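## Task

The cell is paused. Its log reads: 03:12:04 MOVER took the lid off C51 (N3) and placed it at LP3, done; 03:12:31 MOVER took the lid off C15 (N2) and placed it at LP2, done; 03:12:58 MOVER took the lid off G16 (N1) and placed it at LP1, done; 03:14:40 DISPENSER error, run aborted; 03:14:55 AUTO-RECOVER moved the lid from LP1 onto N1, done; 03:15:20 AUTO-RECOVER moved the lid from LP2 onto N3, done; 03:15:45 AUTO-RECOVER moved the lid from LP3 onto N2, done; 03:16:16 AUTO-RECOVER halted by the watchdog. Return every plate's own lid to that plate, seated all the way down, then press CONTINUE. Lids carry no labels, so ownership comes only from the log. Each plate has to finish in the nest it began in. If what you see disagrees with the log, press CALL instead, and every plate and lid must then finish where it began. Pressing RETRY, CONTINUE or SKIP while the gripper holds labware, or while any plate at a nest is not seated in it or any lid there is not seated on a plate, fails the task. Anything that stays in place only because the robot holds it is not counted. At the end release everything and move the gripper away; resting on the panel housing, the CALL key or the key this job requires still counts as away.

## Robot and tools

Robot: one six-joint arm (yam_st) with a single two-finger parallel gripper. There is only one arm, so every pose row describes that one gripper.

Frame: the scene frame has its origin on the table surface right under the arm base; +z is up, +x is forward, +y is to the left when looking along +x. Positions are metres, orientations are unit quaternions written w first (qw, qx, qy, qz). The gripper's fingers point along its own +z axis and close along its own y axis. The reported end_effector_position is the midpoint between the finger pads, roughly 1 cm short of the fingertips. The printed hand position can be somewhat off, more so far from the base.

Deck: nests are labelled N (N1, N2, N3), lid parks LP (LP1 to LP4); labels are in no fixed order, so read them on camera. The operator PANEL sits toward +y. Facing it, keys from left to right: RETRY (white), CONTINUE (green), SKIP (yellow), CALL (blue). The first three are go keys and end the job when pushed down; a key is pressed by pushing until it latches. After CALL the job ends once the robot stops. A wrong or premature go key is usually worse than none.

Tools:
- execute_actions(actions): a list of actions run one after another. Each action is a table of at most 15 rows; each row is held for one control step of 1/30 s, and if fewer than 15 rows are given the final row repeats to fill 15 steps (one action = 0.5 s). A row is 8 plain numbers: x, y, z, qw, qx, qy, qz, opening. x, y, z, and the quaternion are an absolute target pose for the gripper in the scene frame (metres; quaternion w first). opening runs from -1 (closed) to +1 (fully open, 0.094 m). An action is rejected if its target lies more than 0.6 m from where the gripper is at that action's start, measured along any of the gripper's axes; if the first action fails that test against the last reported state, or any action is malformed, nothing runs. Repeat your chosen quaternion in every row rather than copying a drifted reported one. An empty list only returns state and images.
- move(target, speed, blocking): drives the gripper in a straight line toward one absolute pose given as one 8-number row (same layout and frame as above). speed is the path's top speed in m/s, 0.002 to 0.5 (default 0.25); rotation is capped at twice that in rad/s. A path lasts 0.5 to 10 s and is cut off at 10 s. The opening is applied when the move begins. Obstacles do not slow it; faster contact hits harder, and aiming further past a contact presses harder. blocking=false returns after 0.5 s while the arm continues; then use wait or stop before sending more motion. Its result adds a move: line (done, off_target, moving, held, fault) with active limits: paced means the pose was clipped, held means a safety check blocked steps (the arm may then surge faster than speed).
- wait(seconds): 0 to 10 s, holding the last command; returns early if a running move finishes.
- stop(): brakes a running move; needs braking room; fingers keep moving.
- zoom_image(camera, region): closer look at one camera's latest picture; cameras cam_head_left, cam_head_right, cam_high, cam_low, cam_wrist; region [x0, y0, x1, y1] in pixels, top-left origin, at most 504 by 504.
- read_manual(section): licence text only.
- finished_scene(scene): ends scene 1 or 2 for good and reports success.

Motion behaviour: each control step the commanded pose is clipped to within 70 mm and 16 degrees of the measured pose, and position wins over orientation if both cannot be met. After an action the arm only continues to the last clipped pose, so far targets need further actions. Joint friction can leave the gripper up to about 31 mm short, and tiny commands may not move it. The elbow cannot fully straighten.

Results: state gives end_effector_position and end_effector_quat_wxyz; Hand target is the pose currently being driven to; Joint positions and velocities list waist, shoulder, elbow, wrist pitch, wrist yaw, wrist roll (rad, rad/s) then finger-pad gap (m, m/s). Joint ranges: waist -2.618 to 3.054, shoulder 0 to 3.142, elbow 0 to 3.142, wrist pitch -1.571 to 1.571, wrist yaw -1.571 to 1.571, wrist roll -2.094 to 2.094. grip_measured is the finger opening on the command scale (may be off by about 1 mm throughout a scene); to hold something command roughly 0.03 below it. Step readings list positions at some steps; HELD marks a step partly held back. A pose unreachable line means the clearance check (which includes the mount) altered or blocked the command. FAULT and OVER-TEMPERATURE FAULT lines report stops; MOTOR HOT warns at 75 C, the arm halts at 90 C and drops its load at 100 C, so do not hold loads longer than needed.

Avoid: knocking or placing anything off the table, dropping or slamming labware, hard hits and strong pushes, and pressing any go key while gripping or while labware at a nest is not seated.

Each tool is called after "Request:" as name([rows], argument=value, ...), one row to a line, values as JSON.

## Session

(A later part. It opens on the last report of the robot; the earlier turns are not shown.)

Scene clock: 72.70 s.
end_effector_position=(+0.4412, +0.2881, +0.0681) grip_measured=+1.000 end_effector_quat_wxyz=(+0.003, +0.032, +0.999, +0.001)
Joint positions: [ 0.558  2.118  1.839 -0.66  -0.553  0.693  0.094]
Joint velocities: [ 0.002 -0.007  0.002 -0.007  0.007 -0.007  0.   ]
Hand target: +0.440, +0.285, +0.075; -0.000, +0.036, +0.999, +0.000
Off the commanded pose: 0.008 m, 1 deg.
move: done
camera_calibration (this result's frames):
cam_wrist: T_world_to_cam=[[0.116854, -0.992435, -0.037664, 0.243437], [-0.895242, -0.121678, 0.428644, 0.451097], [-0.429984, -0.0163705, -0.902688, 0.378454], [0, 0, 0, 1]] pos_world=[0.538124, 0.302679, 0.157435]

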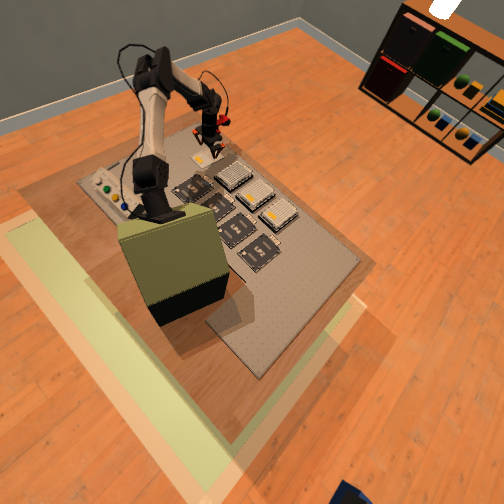

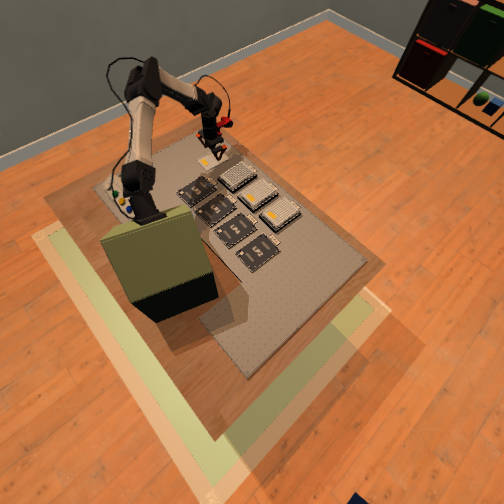

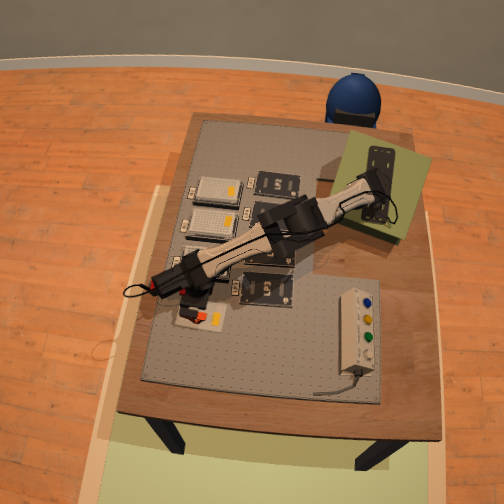

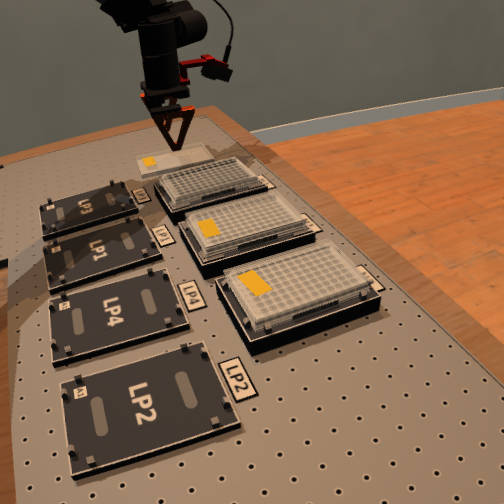

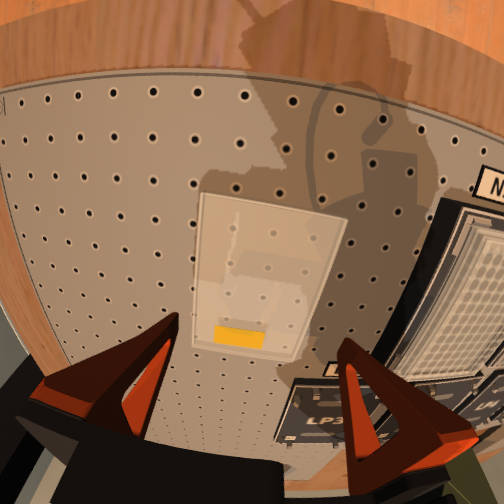

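Request:
move(target=[0.4388,0.294,0.044,0,0.027,0.9996,0,1], speed=0.05)

Scene clock: 77.83 s.
end_effector_position=(+0.4323, +0.2841, +0.0466) grip_measured=+1.000 end_effector_quat_wxyz=(-0.010, +0.036, +0.999, -0.007)
Joint positions: [ 0.586  2.158  1.839 -0.643 -0.54   0.709  0.094]
Joint velocities: [-0.002  0.012 -0.002 -0.007  0.007  0.022  0.   ]
Hand target: +0.439, +0.294, +0.044; +0.000, +0.027, +1.000, +0.000
Off the commanded pose: 0.012 m, 2 deg.
move: off_target
camera_calibration (this result's frames):
cam_wrist: T_world_to_cam=[[0.107018, -0.993946, -0.0248724, 0.243771], [-0.884536, -0.106602, 0.454127, 0.441765], [-0.454029, -0.0265993, -0.89059, 0.367862], [0, 0, 0, 1]] pos_world=[0.531689, 0.299174, 0.13306]

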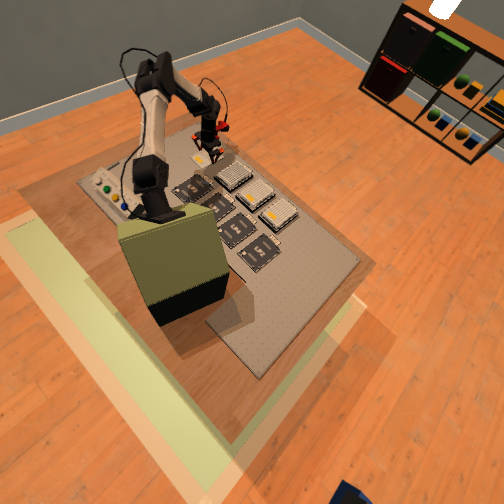

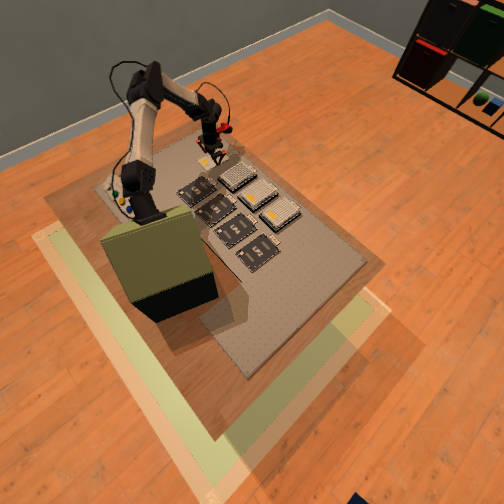

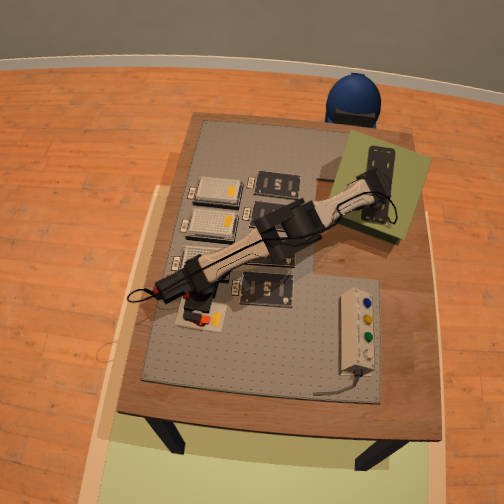

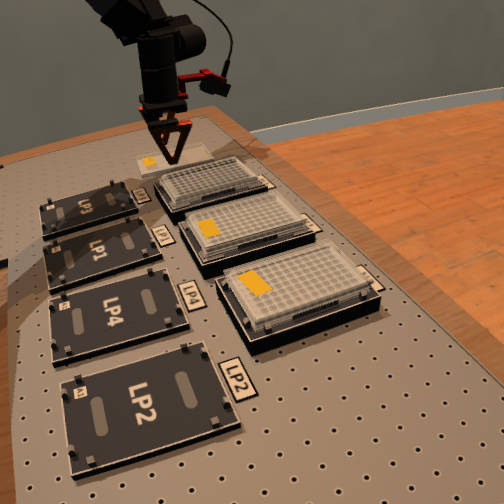

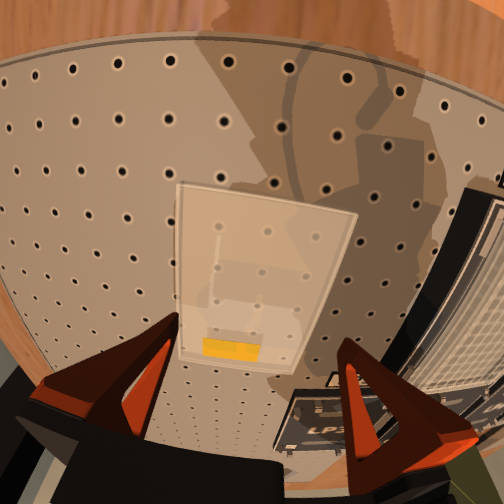

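Request:
execute_actions([
  [[0.452,0.300,0.047,0,0.027,0.9996,0,1],[0.452,0.300,0.047,0,0.027,0.9996,0,1],[0.4388,0.2915,0.047,0,0.027,0.9996,0,1]],
])

Scene clock: 78.73 s.
end_effector_position=(+0.4435, +0.2936, +0.0480) grip_measured=+1.000 end_effector_quat_wxyz=(+0.002, +0.028, +1.000, +0.002)
Joint positions: [ 0.586  2.177  1.892 -0.643 -0.539  0.71   0.094]
Joint velocities: [-0.002 -0.007  0.007 -0.11  -0.007  0.051  0.   ]
Hand target: +0.439, +0.291, +0.047; -0.000, +0.027, +1.000, -0.000
Off the commanded pose: 0.005 m, 0 deg.
Step readings (end_effector_position):
0: (+0.4325, +0.2841, +0.0466)
1: (+0.4337, +0.2853, +0.0469)
2: (+0.4382, +0.2884, +0.0465)
4: (+0.4430, +0.2926, +0.0473)
8: (+0.4435, +0.2935, +0.0480)
15: end_effector_position above
camera_calibration (this result's frames):
cam_wrist: T_world_to_cam=[[0.124709, -0.991437, -0.0387333, 0.244076], [-0.893087, -0.129174, 0.43094, 0.463605], [-0.432253, -0.0191499, -0.901549, 0.36322], [0, 0, 0, 1]] pos_world=[0.540604, 0.308827, 0.137129]

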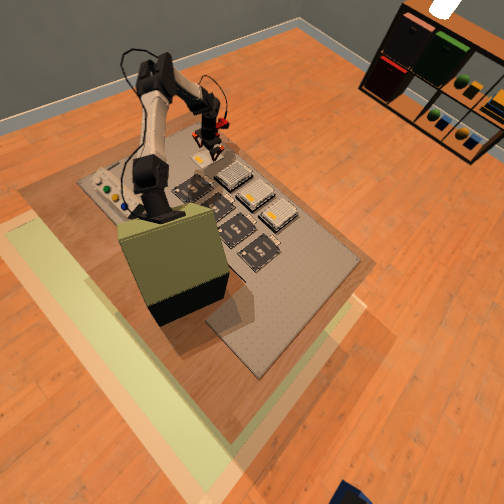

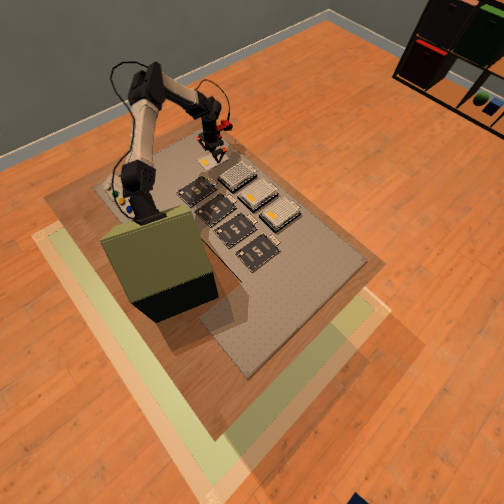

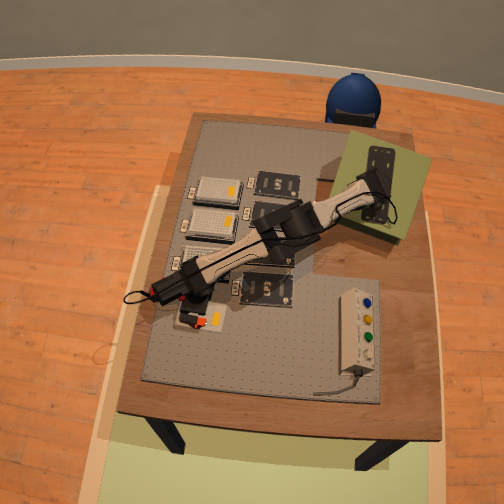

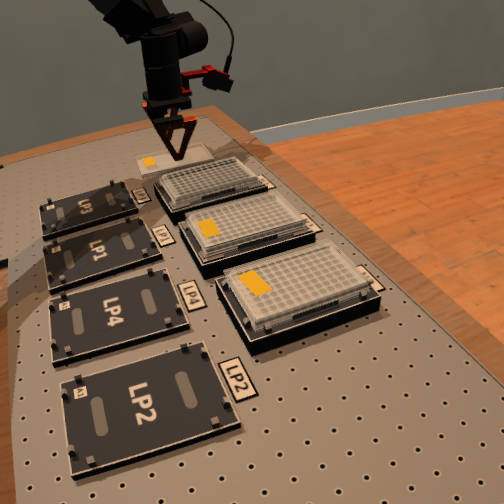

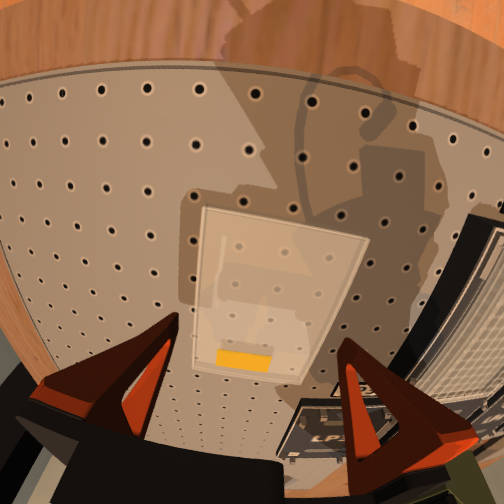

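Request:
execute_actions([
  [[0.441,0.2925,0.030,0,0.027,0.9996,0,1],[0.441,0.2925,0.030,0,0.027,0.9996,0,1],[0.441,0.2925,0.042,0,0.027,0.9996,0,1]],
])

Scene clock: 81.10 s.
end_effector_position=(+0.4444, +0.2938, +0.0464) grip_measured=+1.000 end_effector_quat_wxyz=(+0.004, +0.027, +1.000, +0.002)
Joint positions: [ 0.587  2.18   1.892 -0.634 -0.537  0.713  0.094]
Joint velocities: [-0.007 -0.002  0.012 -0.022  0.007  0.066  0.   ]
Hand target: +0.441, +0.292, +0.042; -0.000, +0.027, +1.000, -0.000
Off the commanded pose: 0.006 m, 1 deg.
Step readings (end_effector_position):
0: (+0.4435, +0.2936, +0.0480)
1: (+0.4438, +0.2935, +0.0475)
2: (+0.4442, +0.2938, +0.0465)
4: (+0.4444, +0.2938, +0.0464)
8: (+0.4444, +0.2938, +0.0464)
15: end_effector_position above
camera_calibration (this result's frames):
cam_wrist: T_world_to_cam=[[0.125576, -0.991282, -0.0398796, 0.243752], [-0.8946, -0.130522, 0.427381, 0.466352], [-0.428861, -0.0179927, -0.903191, 0.360316], [0, 0, 0, 1]] pos_world=[0.541114, 0.30898, 0.135845]

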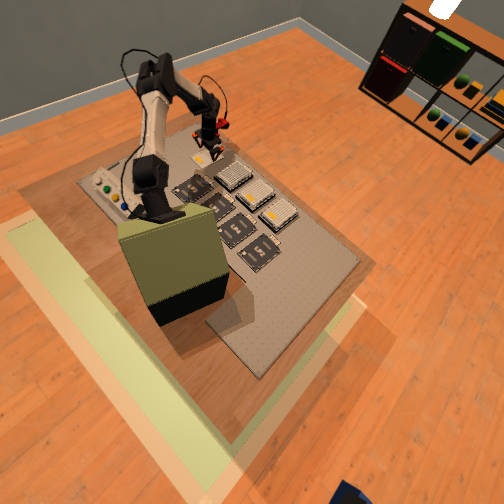

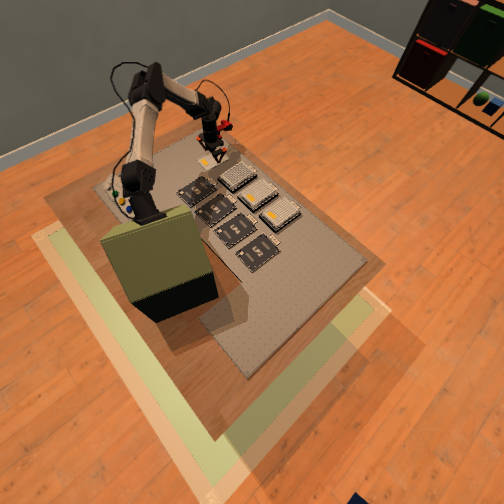

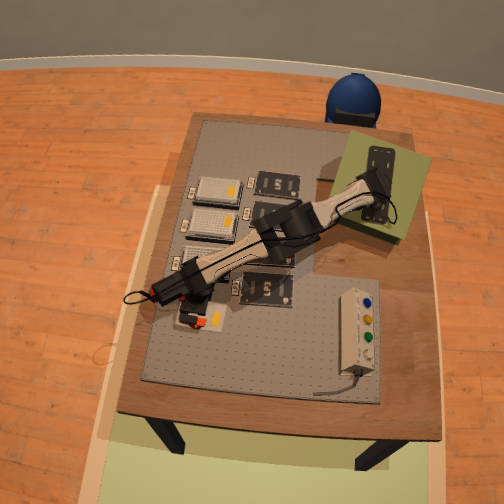

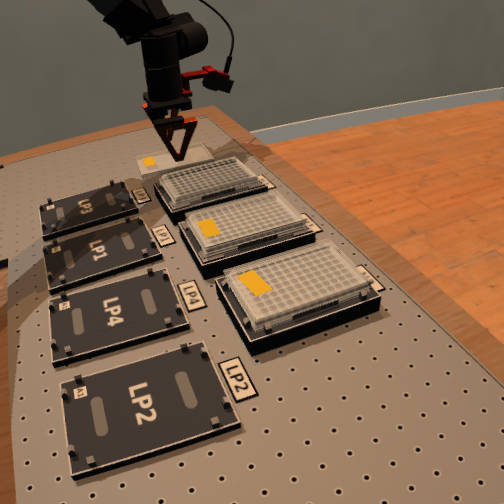

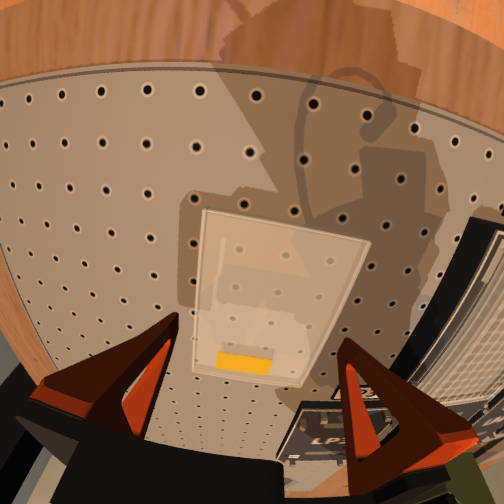

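Request:
execute_actions([
  [[0.440,0.2915,0.024,0,0.027,0.9996,0,1],[0.440,0.2915,0.024,0,0.027,0.9996,0,1],[0.440,0.2915,0.024,0,0.027,0.9996,0,1],[0.440,0.2915,0.024,0,0.027,0.9996,0,1],[0.440,0.2915,0.040,0,0.027,0.9996,0,1]],
])

Scene clock: 81.90 s.
end_effector_position=(+0.4435, +0.2941, +0.0398) grip_measured=+1.000 end_effector_quat_wxyz=(+0.004, +0.027, +1.000, +0.003)
Joint positions: [ 0.596  2.192  1.892 -0.618 -0.533  0.719  0.094]
Joint velocities: [-0.007 -0.002 -0.007  0.066  0.022  0.051  0.   ]
Hand target: +0.440, +0.292, +0.040; -0.000, +0.027, +1.000, +0.000
Off the commanded pose: 0.004 m, 1 deg.
Step readings (end_effector_position):
0: (+0.4444, +0.2938, +0.0464)
1: (+0.4446, +0.2938, +0.0456)
2: (+0.4453, +0.2942, +0.0442)
4: (+0.4446, +0.2939, +0.0401)
8: (+0.4435, +0.2941, +0.0398)
15: end_effector_position above
camera_calibration (this result's frames):
cam_wrist: T_world_to_cam=[[0.127162, -0.991052, -0.0405788, 0.243171], [-0.89444, -0.132256, 0.427183, 0.468835], [-0.428727, -0.018026, -0.903254, 0.353996], [0, 0, 0, 1]] pos_world=[0.54019, 0.309383, 0.129337]

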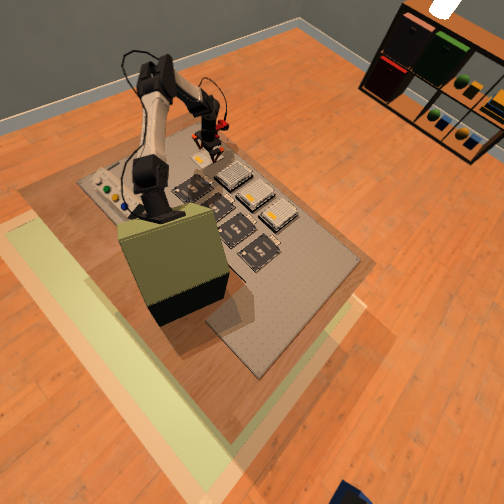

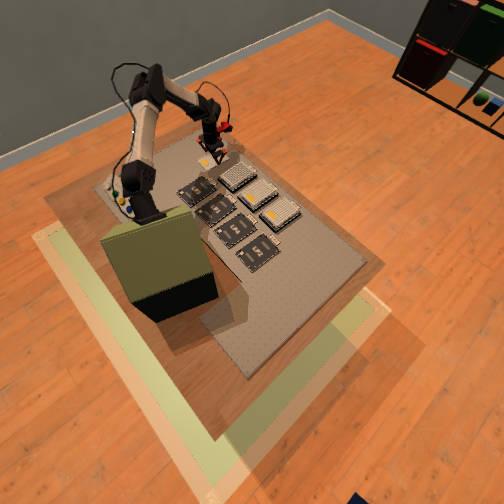

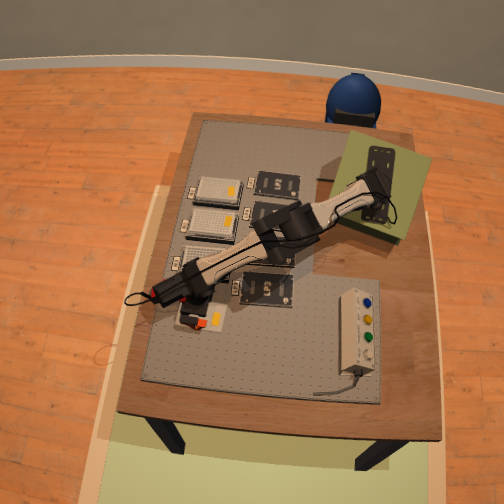

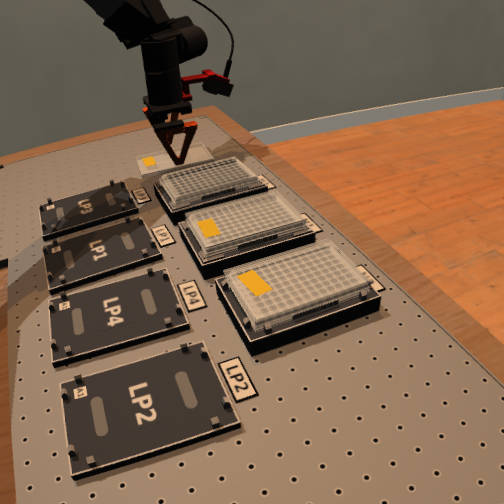

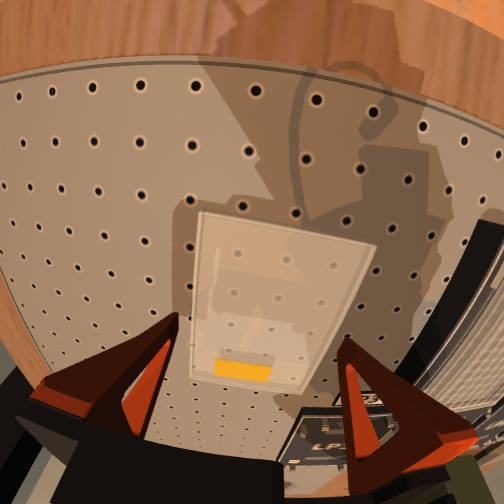

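Request:
execute_actions([
  [[0.4435,0.281,0.040,0,0.027,0.9996,0,1],[0.4435,0.281,0.040,0,0.027,0.9996,0,1],[0.442,0.2915,0.040,0,0.027,0.9996,0,1]],
])

Scene clock: 82.70 s.
end_effector_position=(+0.4438, +0.2939, +0.0401) grip_measured=+1.000 end_effector_quat_wxyz=(+0.004, +0.024, +1.000, +0.003)
Joint positions: [ 0.595  2.192  1.892 -0.618 -0.534  0.713  0.094]
Joint velocities: [-0.017  0.007  0.012  0.066 -0.022 -0.037  0.   ]
Hand target: +0.442, +0.291, +0.040; +0.000, +0.027, +1.000, +0.000
Off the commanded pose: 0.003 m, 1 deg.
Step readings (end_effector_position):
0: (+0.4435, +0.2941, +0.0398)
1: (+0.4436, +0.2940, +0.0399)
2: (+0.4436, +0.2940, +0.0400)
4: (+0.4438, +0.2939, +0.0401)
8: (+0.4438, +0.2939, +0.0401)
15: end_effector_position above
camera_calibration (this result's frames):
cam_wrist: T_world_to_cam=[[0.132436, -0.990323, -0.0414847, 0.240428], [-0.893671, -0.137405, 0.427167, 0.470095], [-0.428733, -0.0194986, -0.903221, 0.354785], [0, 0, 0, 1]] pos_world=[0.540377, 0.309612, 0.129614]

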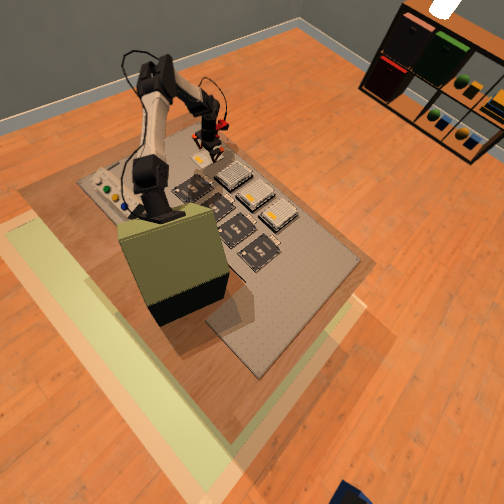

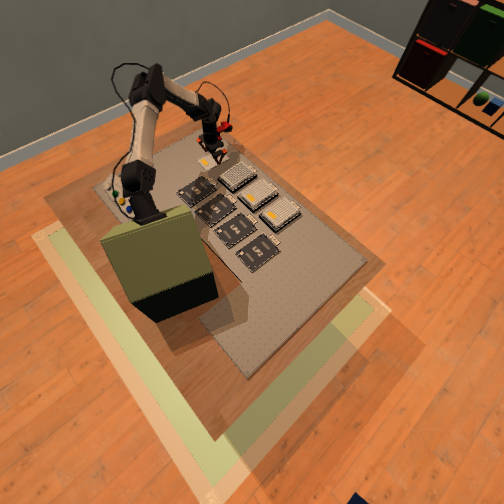

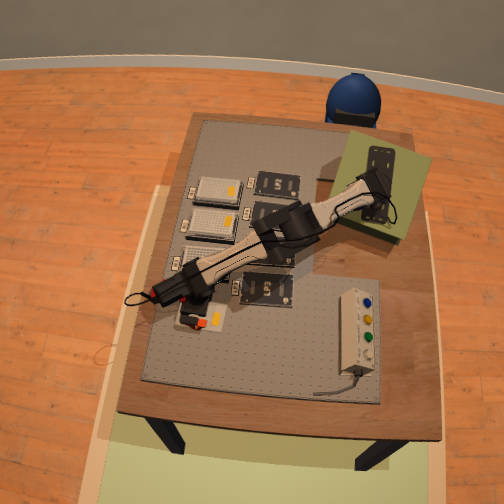

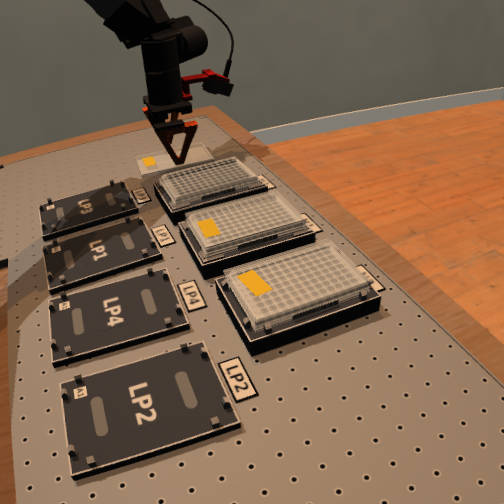

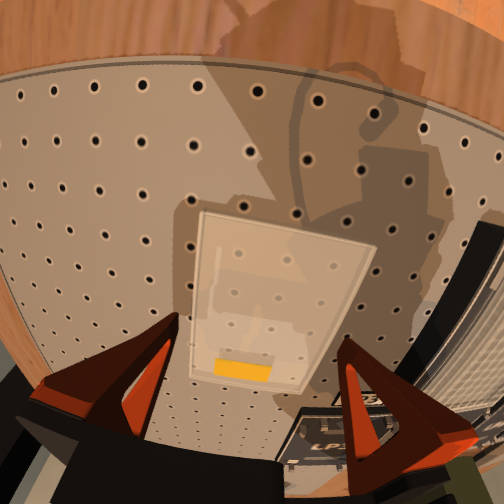

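Request:
execute_actions([
  [[0.426,0.282,0.041,0,0.027,0.9996,0,1],[0.434,0.287,0.041,0,0.027,0.9996,0,1],[0.440,0.2915,0.041,0,0.027,0.9996,0,1]],
])

Scene clock: 83.43 s.
end_effector_position=(+0.4374, +0.2893, +0.0406) grip_measured=+1.000 end_effector_quat_wxyz=(-0.001, +0.027, +1.000, -0.000)
Joint positions: [ 0.595  2.174  1.853 -0.609 -0.534  0.713  0.094]
Joint velocities: [-0.002 -0.007 -0.007  0.007  0.007 -0.007  0.   ]
Hand target: +0.440, +0.291, +0.041; +0.000, +0.027, +1.000, +0.000
Off the commanded pose: 0.003 m, 0 deg.
Step readings (end_effector_position):
0: (+0.4438, +0.2939, +0.0401)
1: (+0.4427, +0.2930, +0.0400)
2: (+0.4391, +0.2906, +0.0406)
4: (+0.4375, +0.2894, +0.0406)
8: (+0.4374, +0.2893, +0.0406)
15: end_effector_position above
camera_calibration (this result's frames):
cam_wrist: T_world_to_cam=[[0.125935, -0.991391, -0.0358443, 0.239621], [-0.890691, -0.128905, 0.43595, 0.459431], [-0.436818, -0.0229751, -0.899257, 0.356721], [0, 0, 0, 1]] pos_world=[0.534856, 0.304977, 0.129083]

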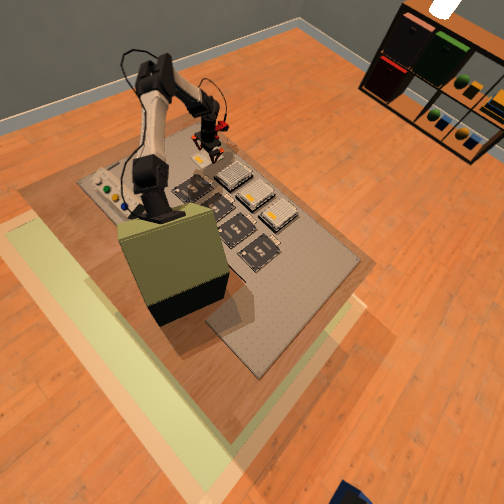

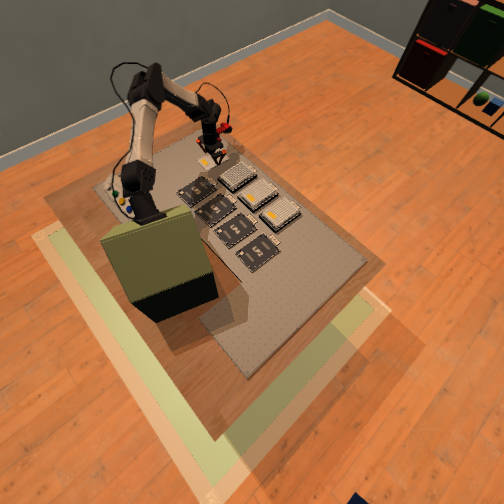

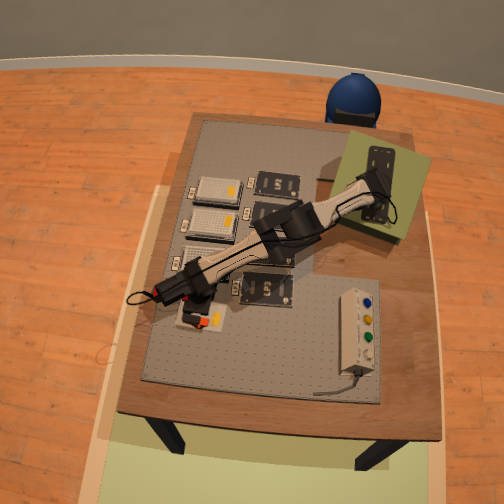

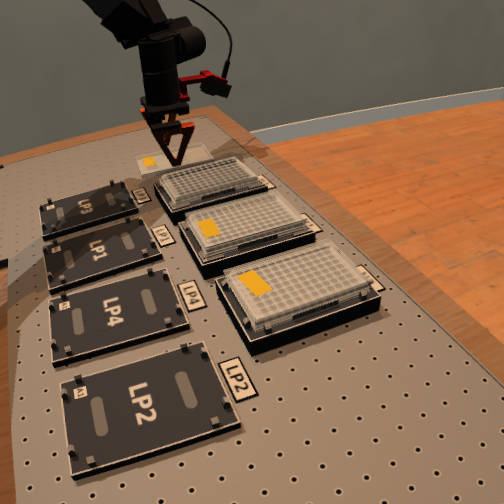

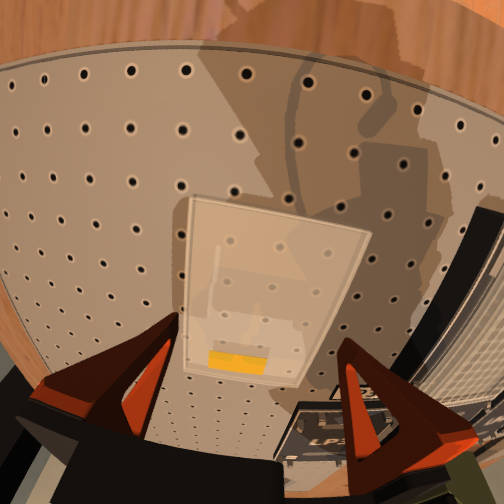

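Request:
execute_actions([
  [[0.4374,0.302,0.041,0,0.027,0.9996,0,1],[0.4374,0.302,0.041,0,0.027,0.9996,0,1],[0.4385,0.2915,0.041,0,0.027,0.9996,0,1]],
])

Scene clock: 84.33 s.
end_effector_position=(+0.4381, +0.2901, +0.0414) grip_measured=+1.000 end_effector_quat_wxyz=(+0.000, +0.029, +1.000, -0.001)
Joint positions: [ 0.595  2.174  1.858 -0.614 -0.532  0.717  0.094]
Joint velocities: [ 0.012 -0.007  0.022 -0.007 -0.051  0.022  0.   ]
Hand target: +0.438, +0.291, +0.041; +0.000, +0.027, +1.000, -0.000
Off the commanded pose: 0.002 m, 0 deg.
Step readings (end_effector_position):
0: (+0.4374, +0.2893, +0.0406)
1: (+0.4376, +0.2896, +0.0409)
2: (+0.4380, +0.2900, +0.0414)
4: (+0.4381, +0.2901, +0.0414)
8: (+0.4381, +0.2901, +0.0414)
15: end_effector_position above
camera_calibration (this result's frames):
cam_wrist: T_world_to_cam=[[0.121842, -0.991949, -0.034535, 0.242252], [-0.891958, -0.12469, 0.434584, 0.459185], [-0.435391, -0.0221467, -0.899969, 0.357002], [0, 0, 0, 1]] pos_world=[0.535493, 0.305463, 0.130102]

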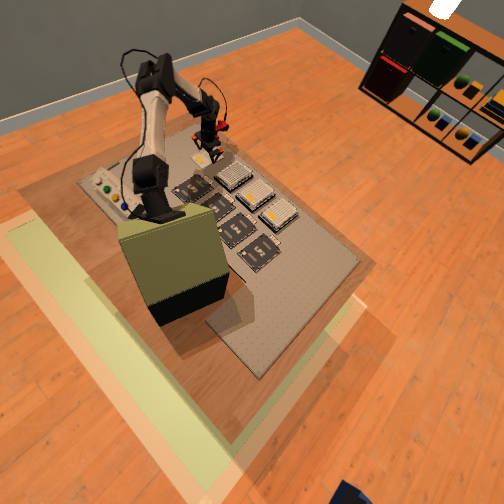

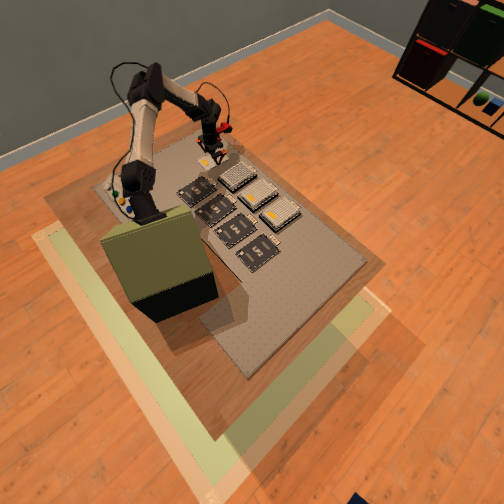

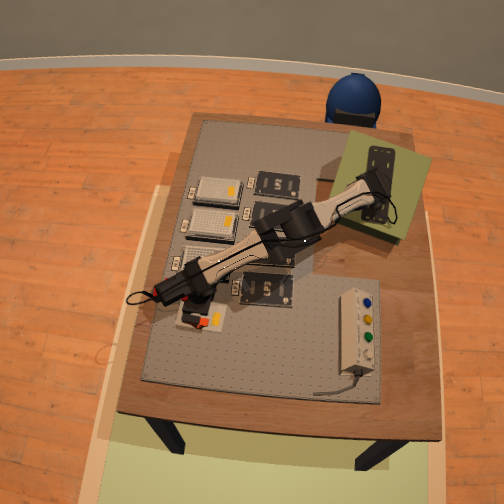

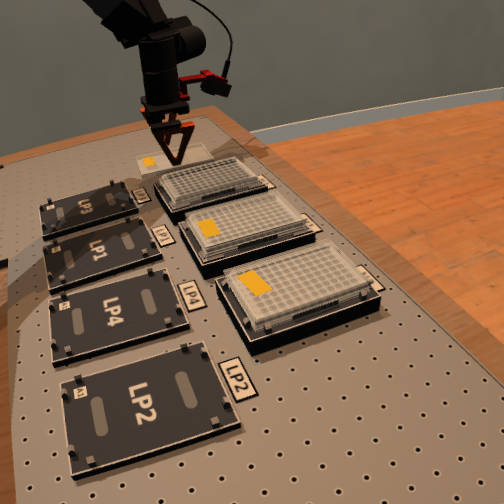

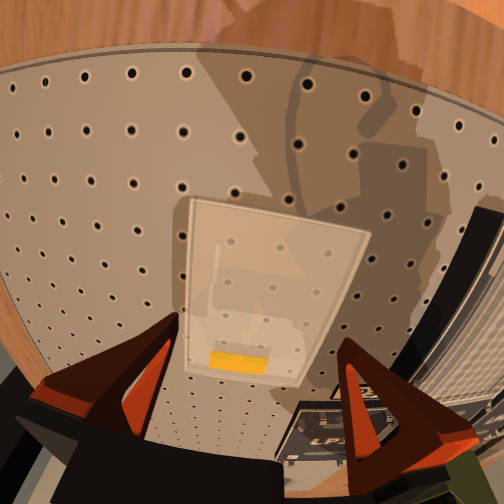

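Request:
execute_actions([
  [[0.430,0.303,0.041,0,0.027,0.9996,0,1],[0.430,0.303,0.041,0,0.027,0.9996,0,1],[0.4385,0.292,0.041,0,0.027,0.9996,0,1]],
])

Scene clock: 85.30 s.
end_effector_position=(+0.4371, +0.2909, +0.0405) grip_measured=+1.000 end_effector_quat_wxyz=(-0.000, +0.030, +1.000, -0.002)
Joint positions: [ 0.598  2.174  1.858 -0.614 -0.529  0.722  0.094]
Joint velocities: [-0.002 -0.002 -0.002 -0.051  0.037 -0.081  0.   ]
Hand target: +0.439, +0.292, +0.041; +0.000, +0.027, +1.000, +0.000
Off the commanded pose: 0.002 m, 0 deg.
Step readings (end_effector_position):
0: (+0.4381, +0.2901, +0.0414)
1: (+0.4378, +0.2903, +0.0412)
2: (+0.4375, +0.2905, +0.0408)
4: (+0.4371, +0.2909, +0.0405)
8: (+0.4371, +0.2909, +0.0405)
15: end_effector_position above
camera_calibration (this result's frames):
cam_wrist: T_world_to_cam=[[0.119897, -0.992246, -0.0327538, 0.244091], [-0.891976, -0.122149, 0.435269, 0.458011], [-0.435895, -0.0229719, -0.899704, 0.356213], [0, 0, 0, 1]] pos_world=[0.53454, 0.306327, 0.129123]

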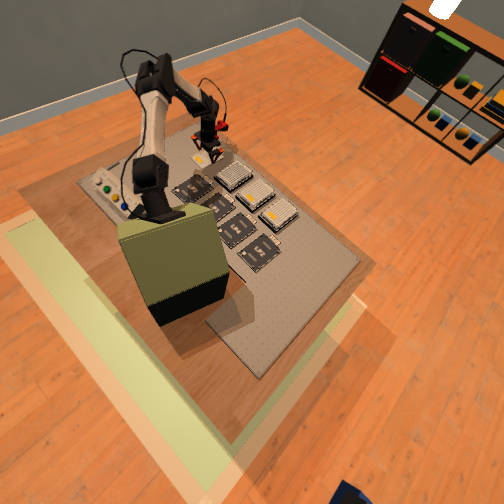

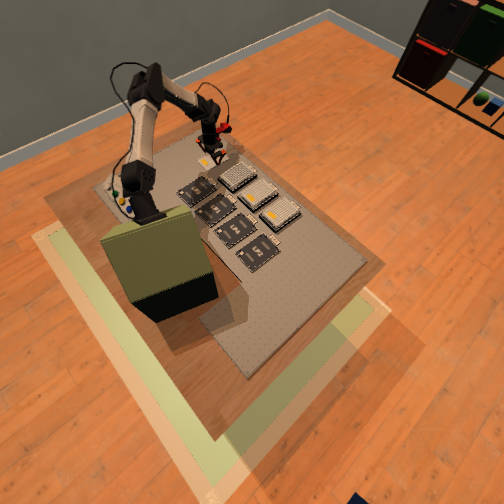

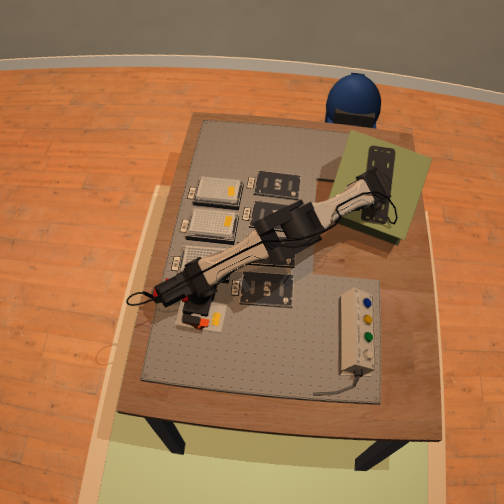

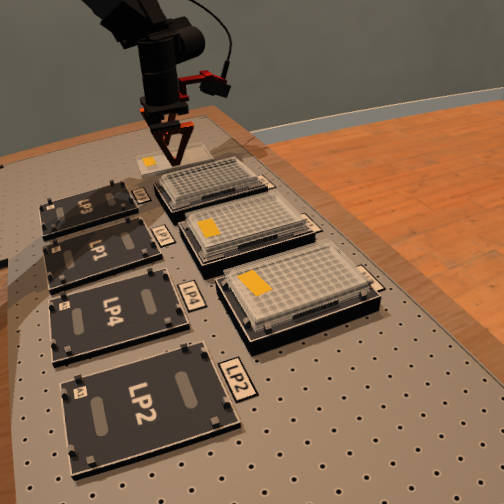

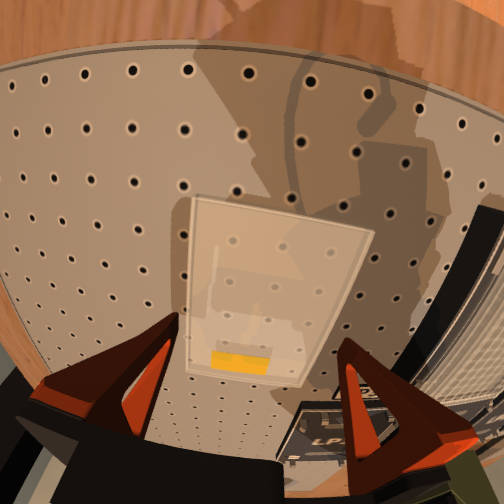

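Request:
execute_actions([
  [[0.442,0.296,0.022,0,0.027,0.9996,0,1],[0.442,0.296,0.022,0,0.027,0.9996,0,1],[0.442,0.296,0.022,0,0.027,0.9996,0,1],[0.439,0.2925,0.036,0,0.027,0.9996,0,1]],
])

Scene clock: 86.03 s.
end_effector_position=(+0.4414, +0.2924, +0.0354) grip_measured=+1.000 end_effector_quat_wxyz=(+0.002, +0.029, +1.000, +0.000)
Joint positions: [ 0.601  2.198  1.887 -0.61  -0.528  0.726  0.094]
Joint velocities: [-0.017 -0.007  0.012  0.051 -0.007  0.037  0.   ]
Hand target: +0.439, +0.293, +0.036; +0.000, +0.027, +1.000, +0.000
Off the commanded pose: 0.002 m, 0 deg.
Step readings (end_effector_position):
0: (+0.4371, +0.2909, +0.0405)
1: (+0.4376, +0.2913, +0.0396)
2: (+0.4397, +0.2922, +0.0379)
4: (+0.4420, +0.2928, +0.0352)
8: (+0.4414, +0.2924, +0.0354)
15: end_effector_position above
camera_calibration (this result's frames):
cam_wrist: T_world_to_cam=[[0.122108, -0.991858, -0.0361642, 0.243903], [-0.893585, -0.125722, 0.430928, 0.466221], [-0.431966, -0.0203043, -0.901661, 0.351036], [0, 0, 0, 1]] pos_world=[0.538462, 0.307659, 0.124428]

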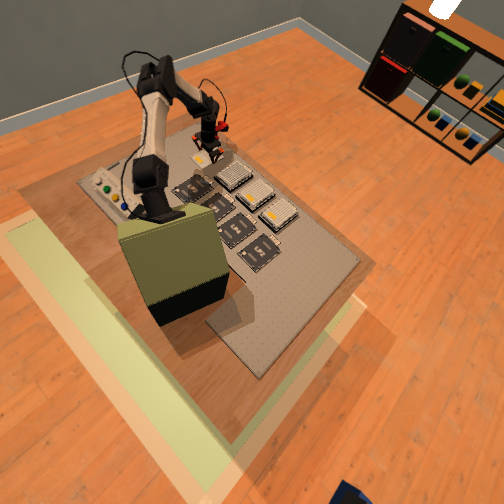

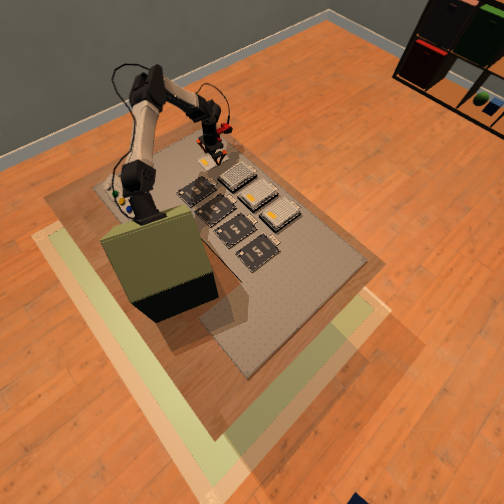

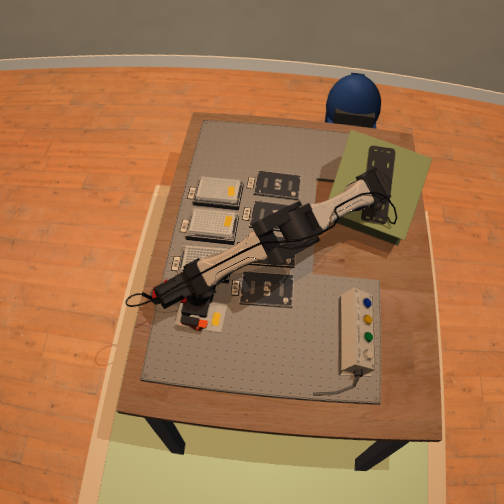

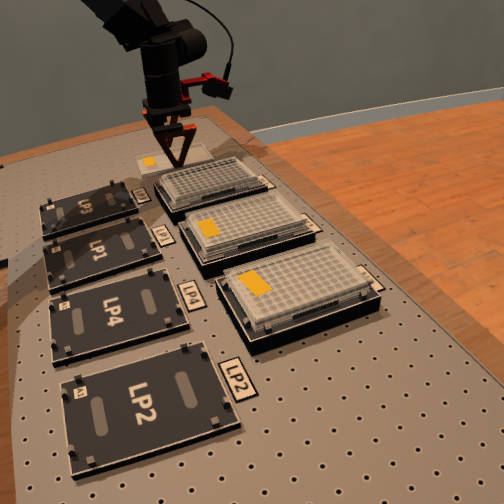

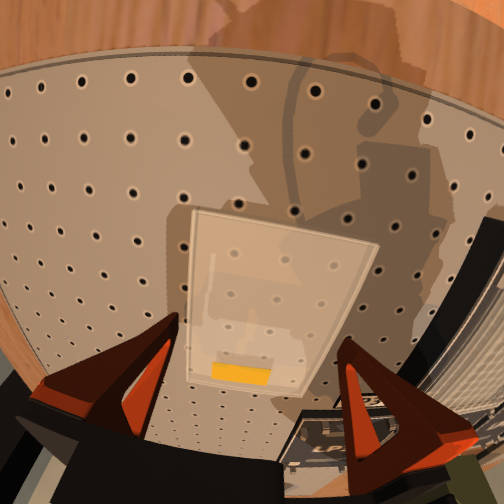

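Request:
execute_actions([
  [[0.440,0.292,0.016,0,0.027,0.9996,0,1],[0.440,0.292,0.016,0,0.027,0.9996,0,1],[0.440,0.292,0.016,0,0.027,0.9996,0,1],[0.440,0.292,0.030,0,0.027,0.9996,0,1]],
])

Scene clock: 86.80 s.
end_effector_position=(+0.4412, +0.2905, +0.0305) grip_measured=+1.000 end_effector_quat_wxyz=(+0.001, +0.030, +1.000, -0.000)
Joint positions: [ 0.604  2.209  1.887 -0.6   -0.526  0.729  0.094]
Joint velocities: [-0.002  0.007  0.012 -0.037 -0.022 -0.007  0.   ]
Hand target: +0.440, +0.292, +0.030; +0.000, +0.027, +1.000, +0.000
Off the commanded pose: 0.002 m, 0 deg.
Step readings (end_effector_position):
0: (+0.4414, +0.2924, +0.0354)
1: (+0.4414, +0.2923, +0.0344)
2: (+0.4419, +0.2923, +0.0332)
4: (+0.4417, +0.2911, +0.0308)
8: (+0.4412, +0.2905, +0.0305)
15: end_effector_position above
camera_calibration (this result's frames):
cam_wrist: T_world_to_cam=[[0.120471, -0.992087, -0.0353465, 0.242622], [-0.893175, -0.123862, 0.432315, 0.467112], [-0.433272, -0.0205106, -0.90103, 0.347136], [0, 0, 0, 1]] pos_world=[0.538388, 0.30568, 0.119417]

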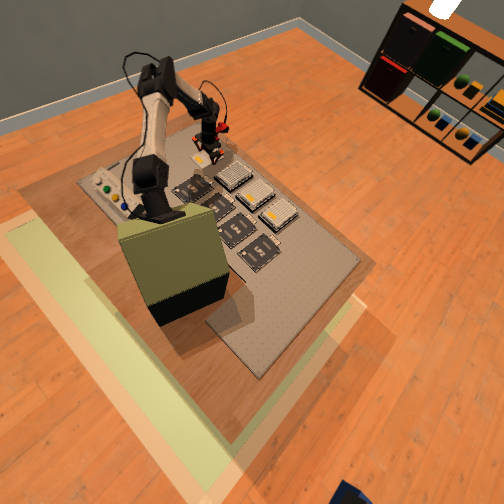

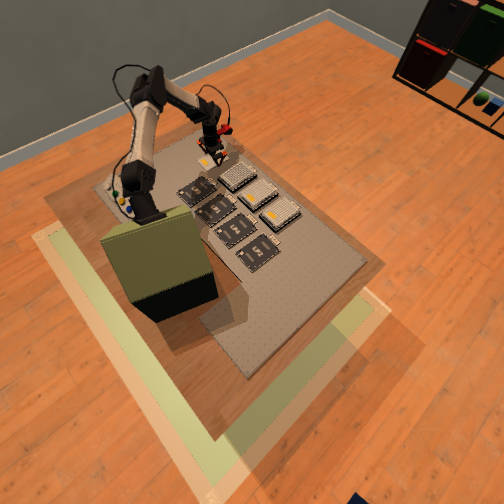

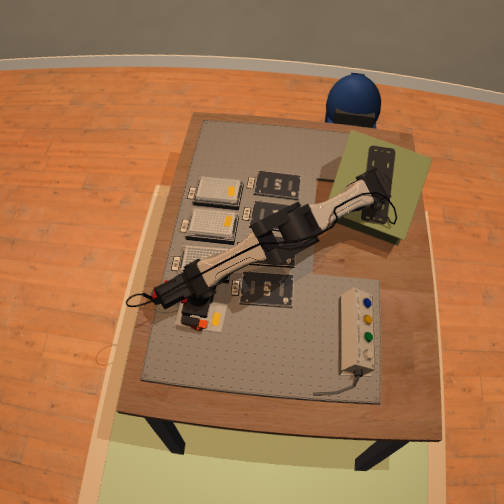

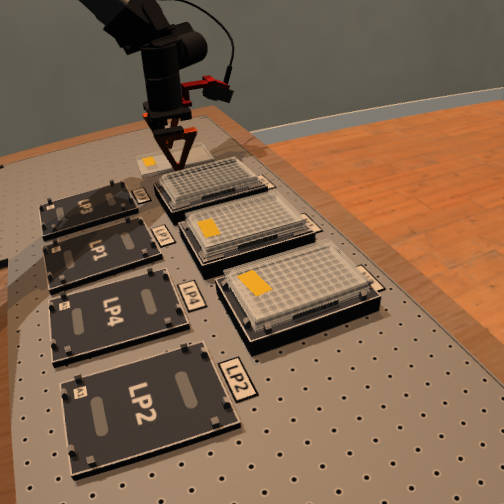

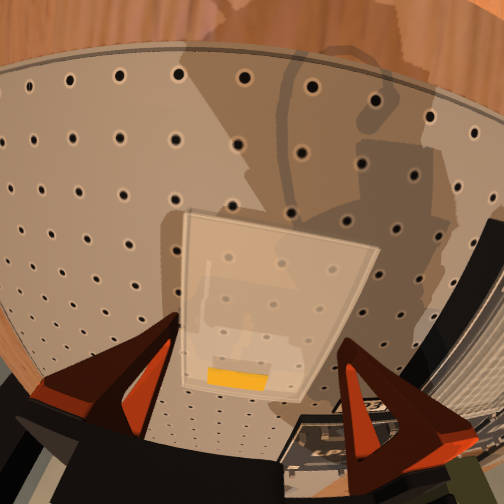

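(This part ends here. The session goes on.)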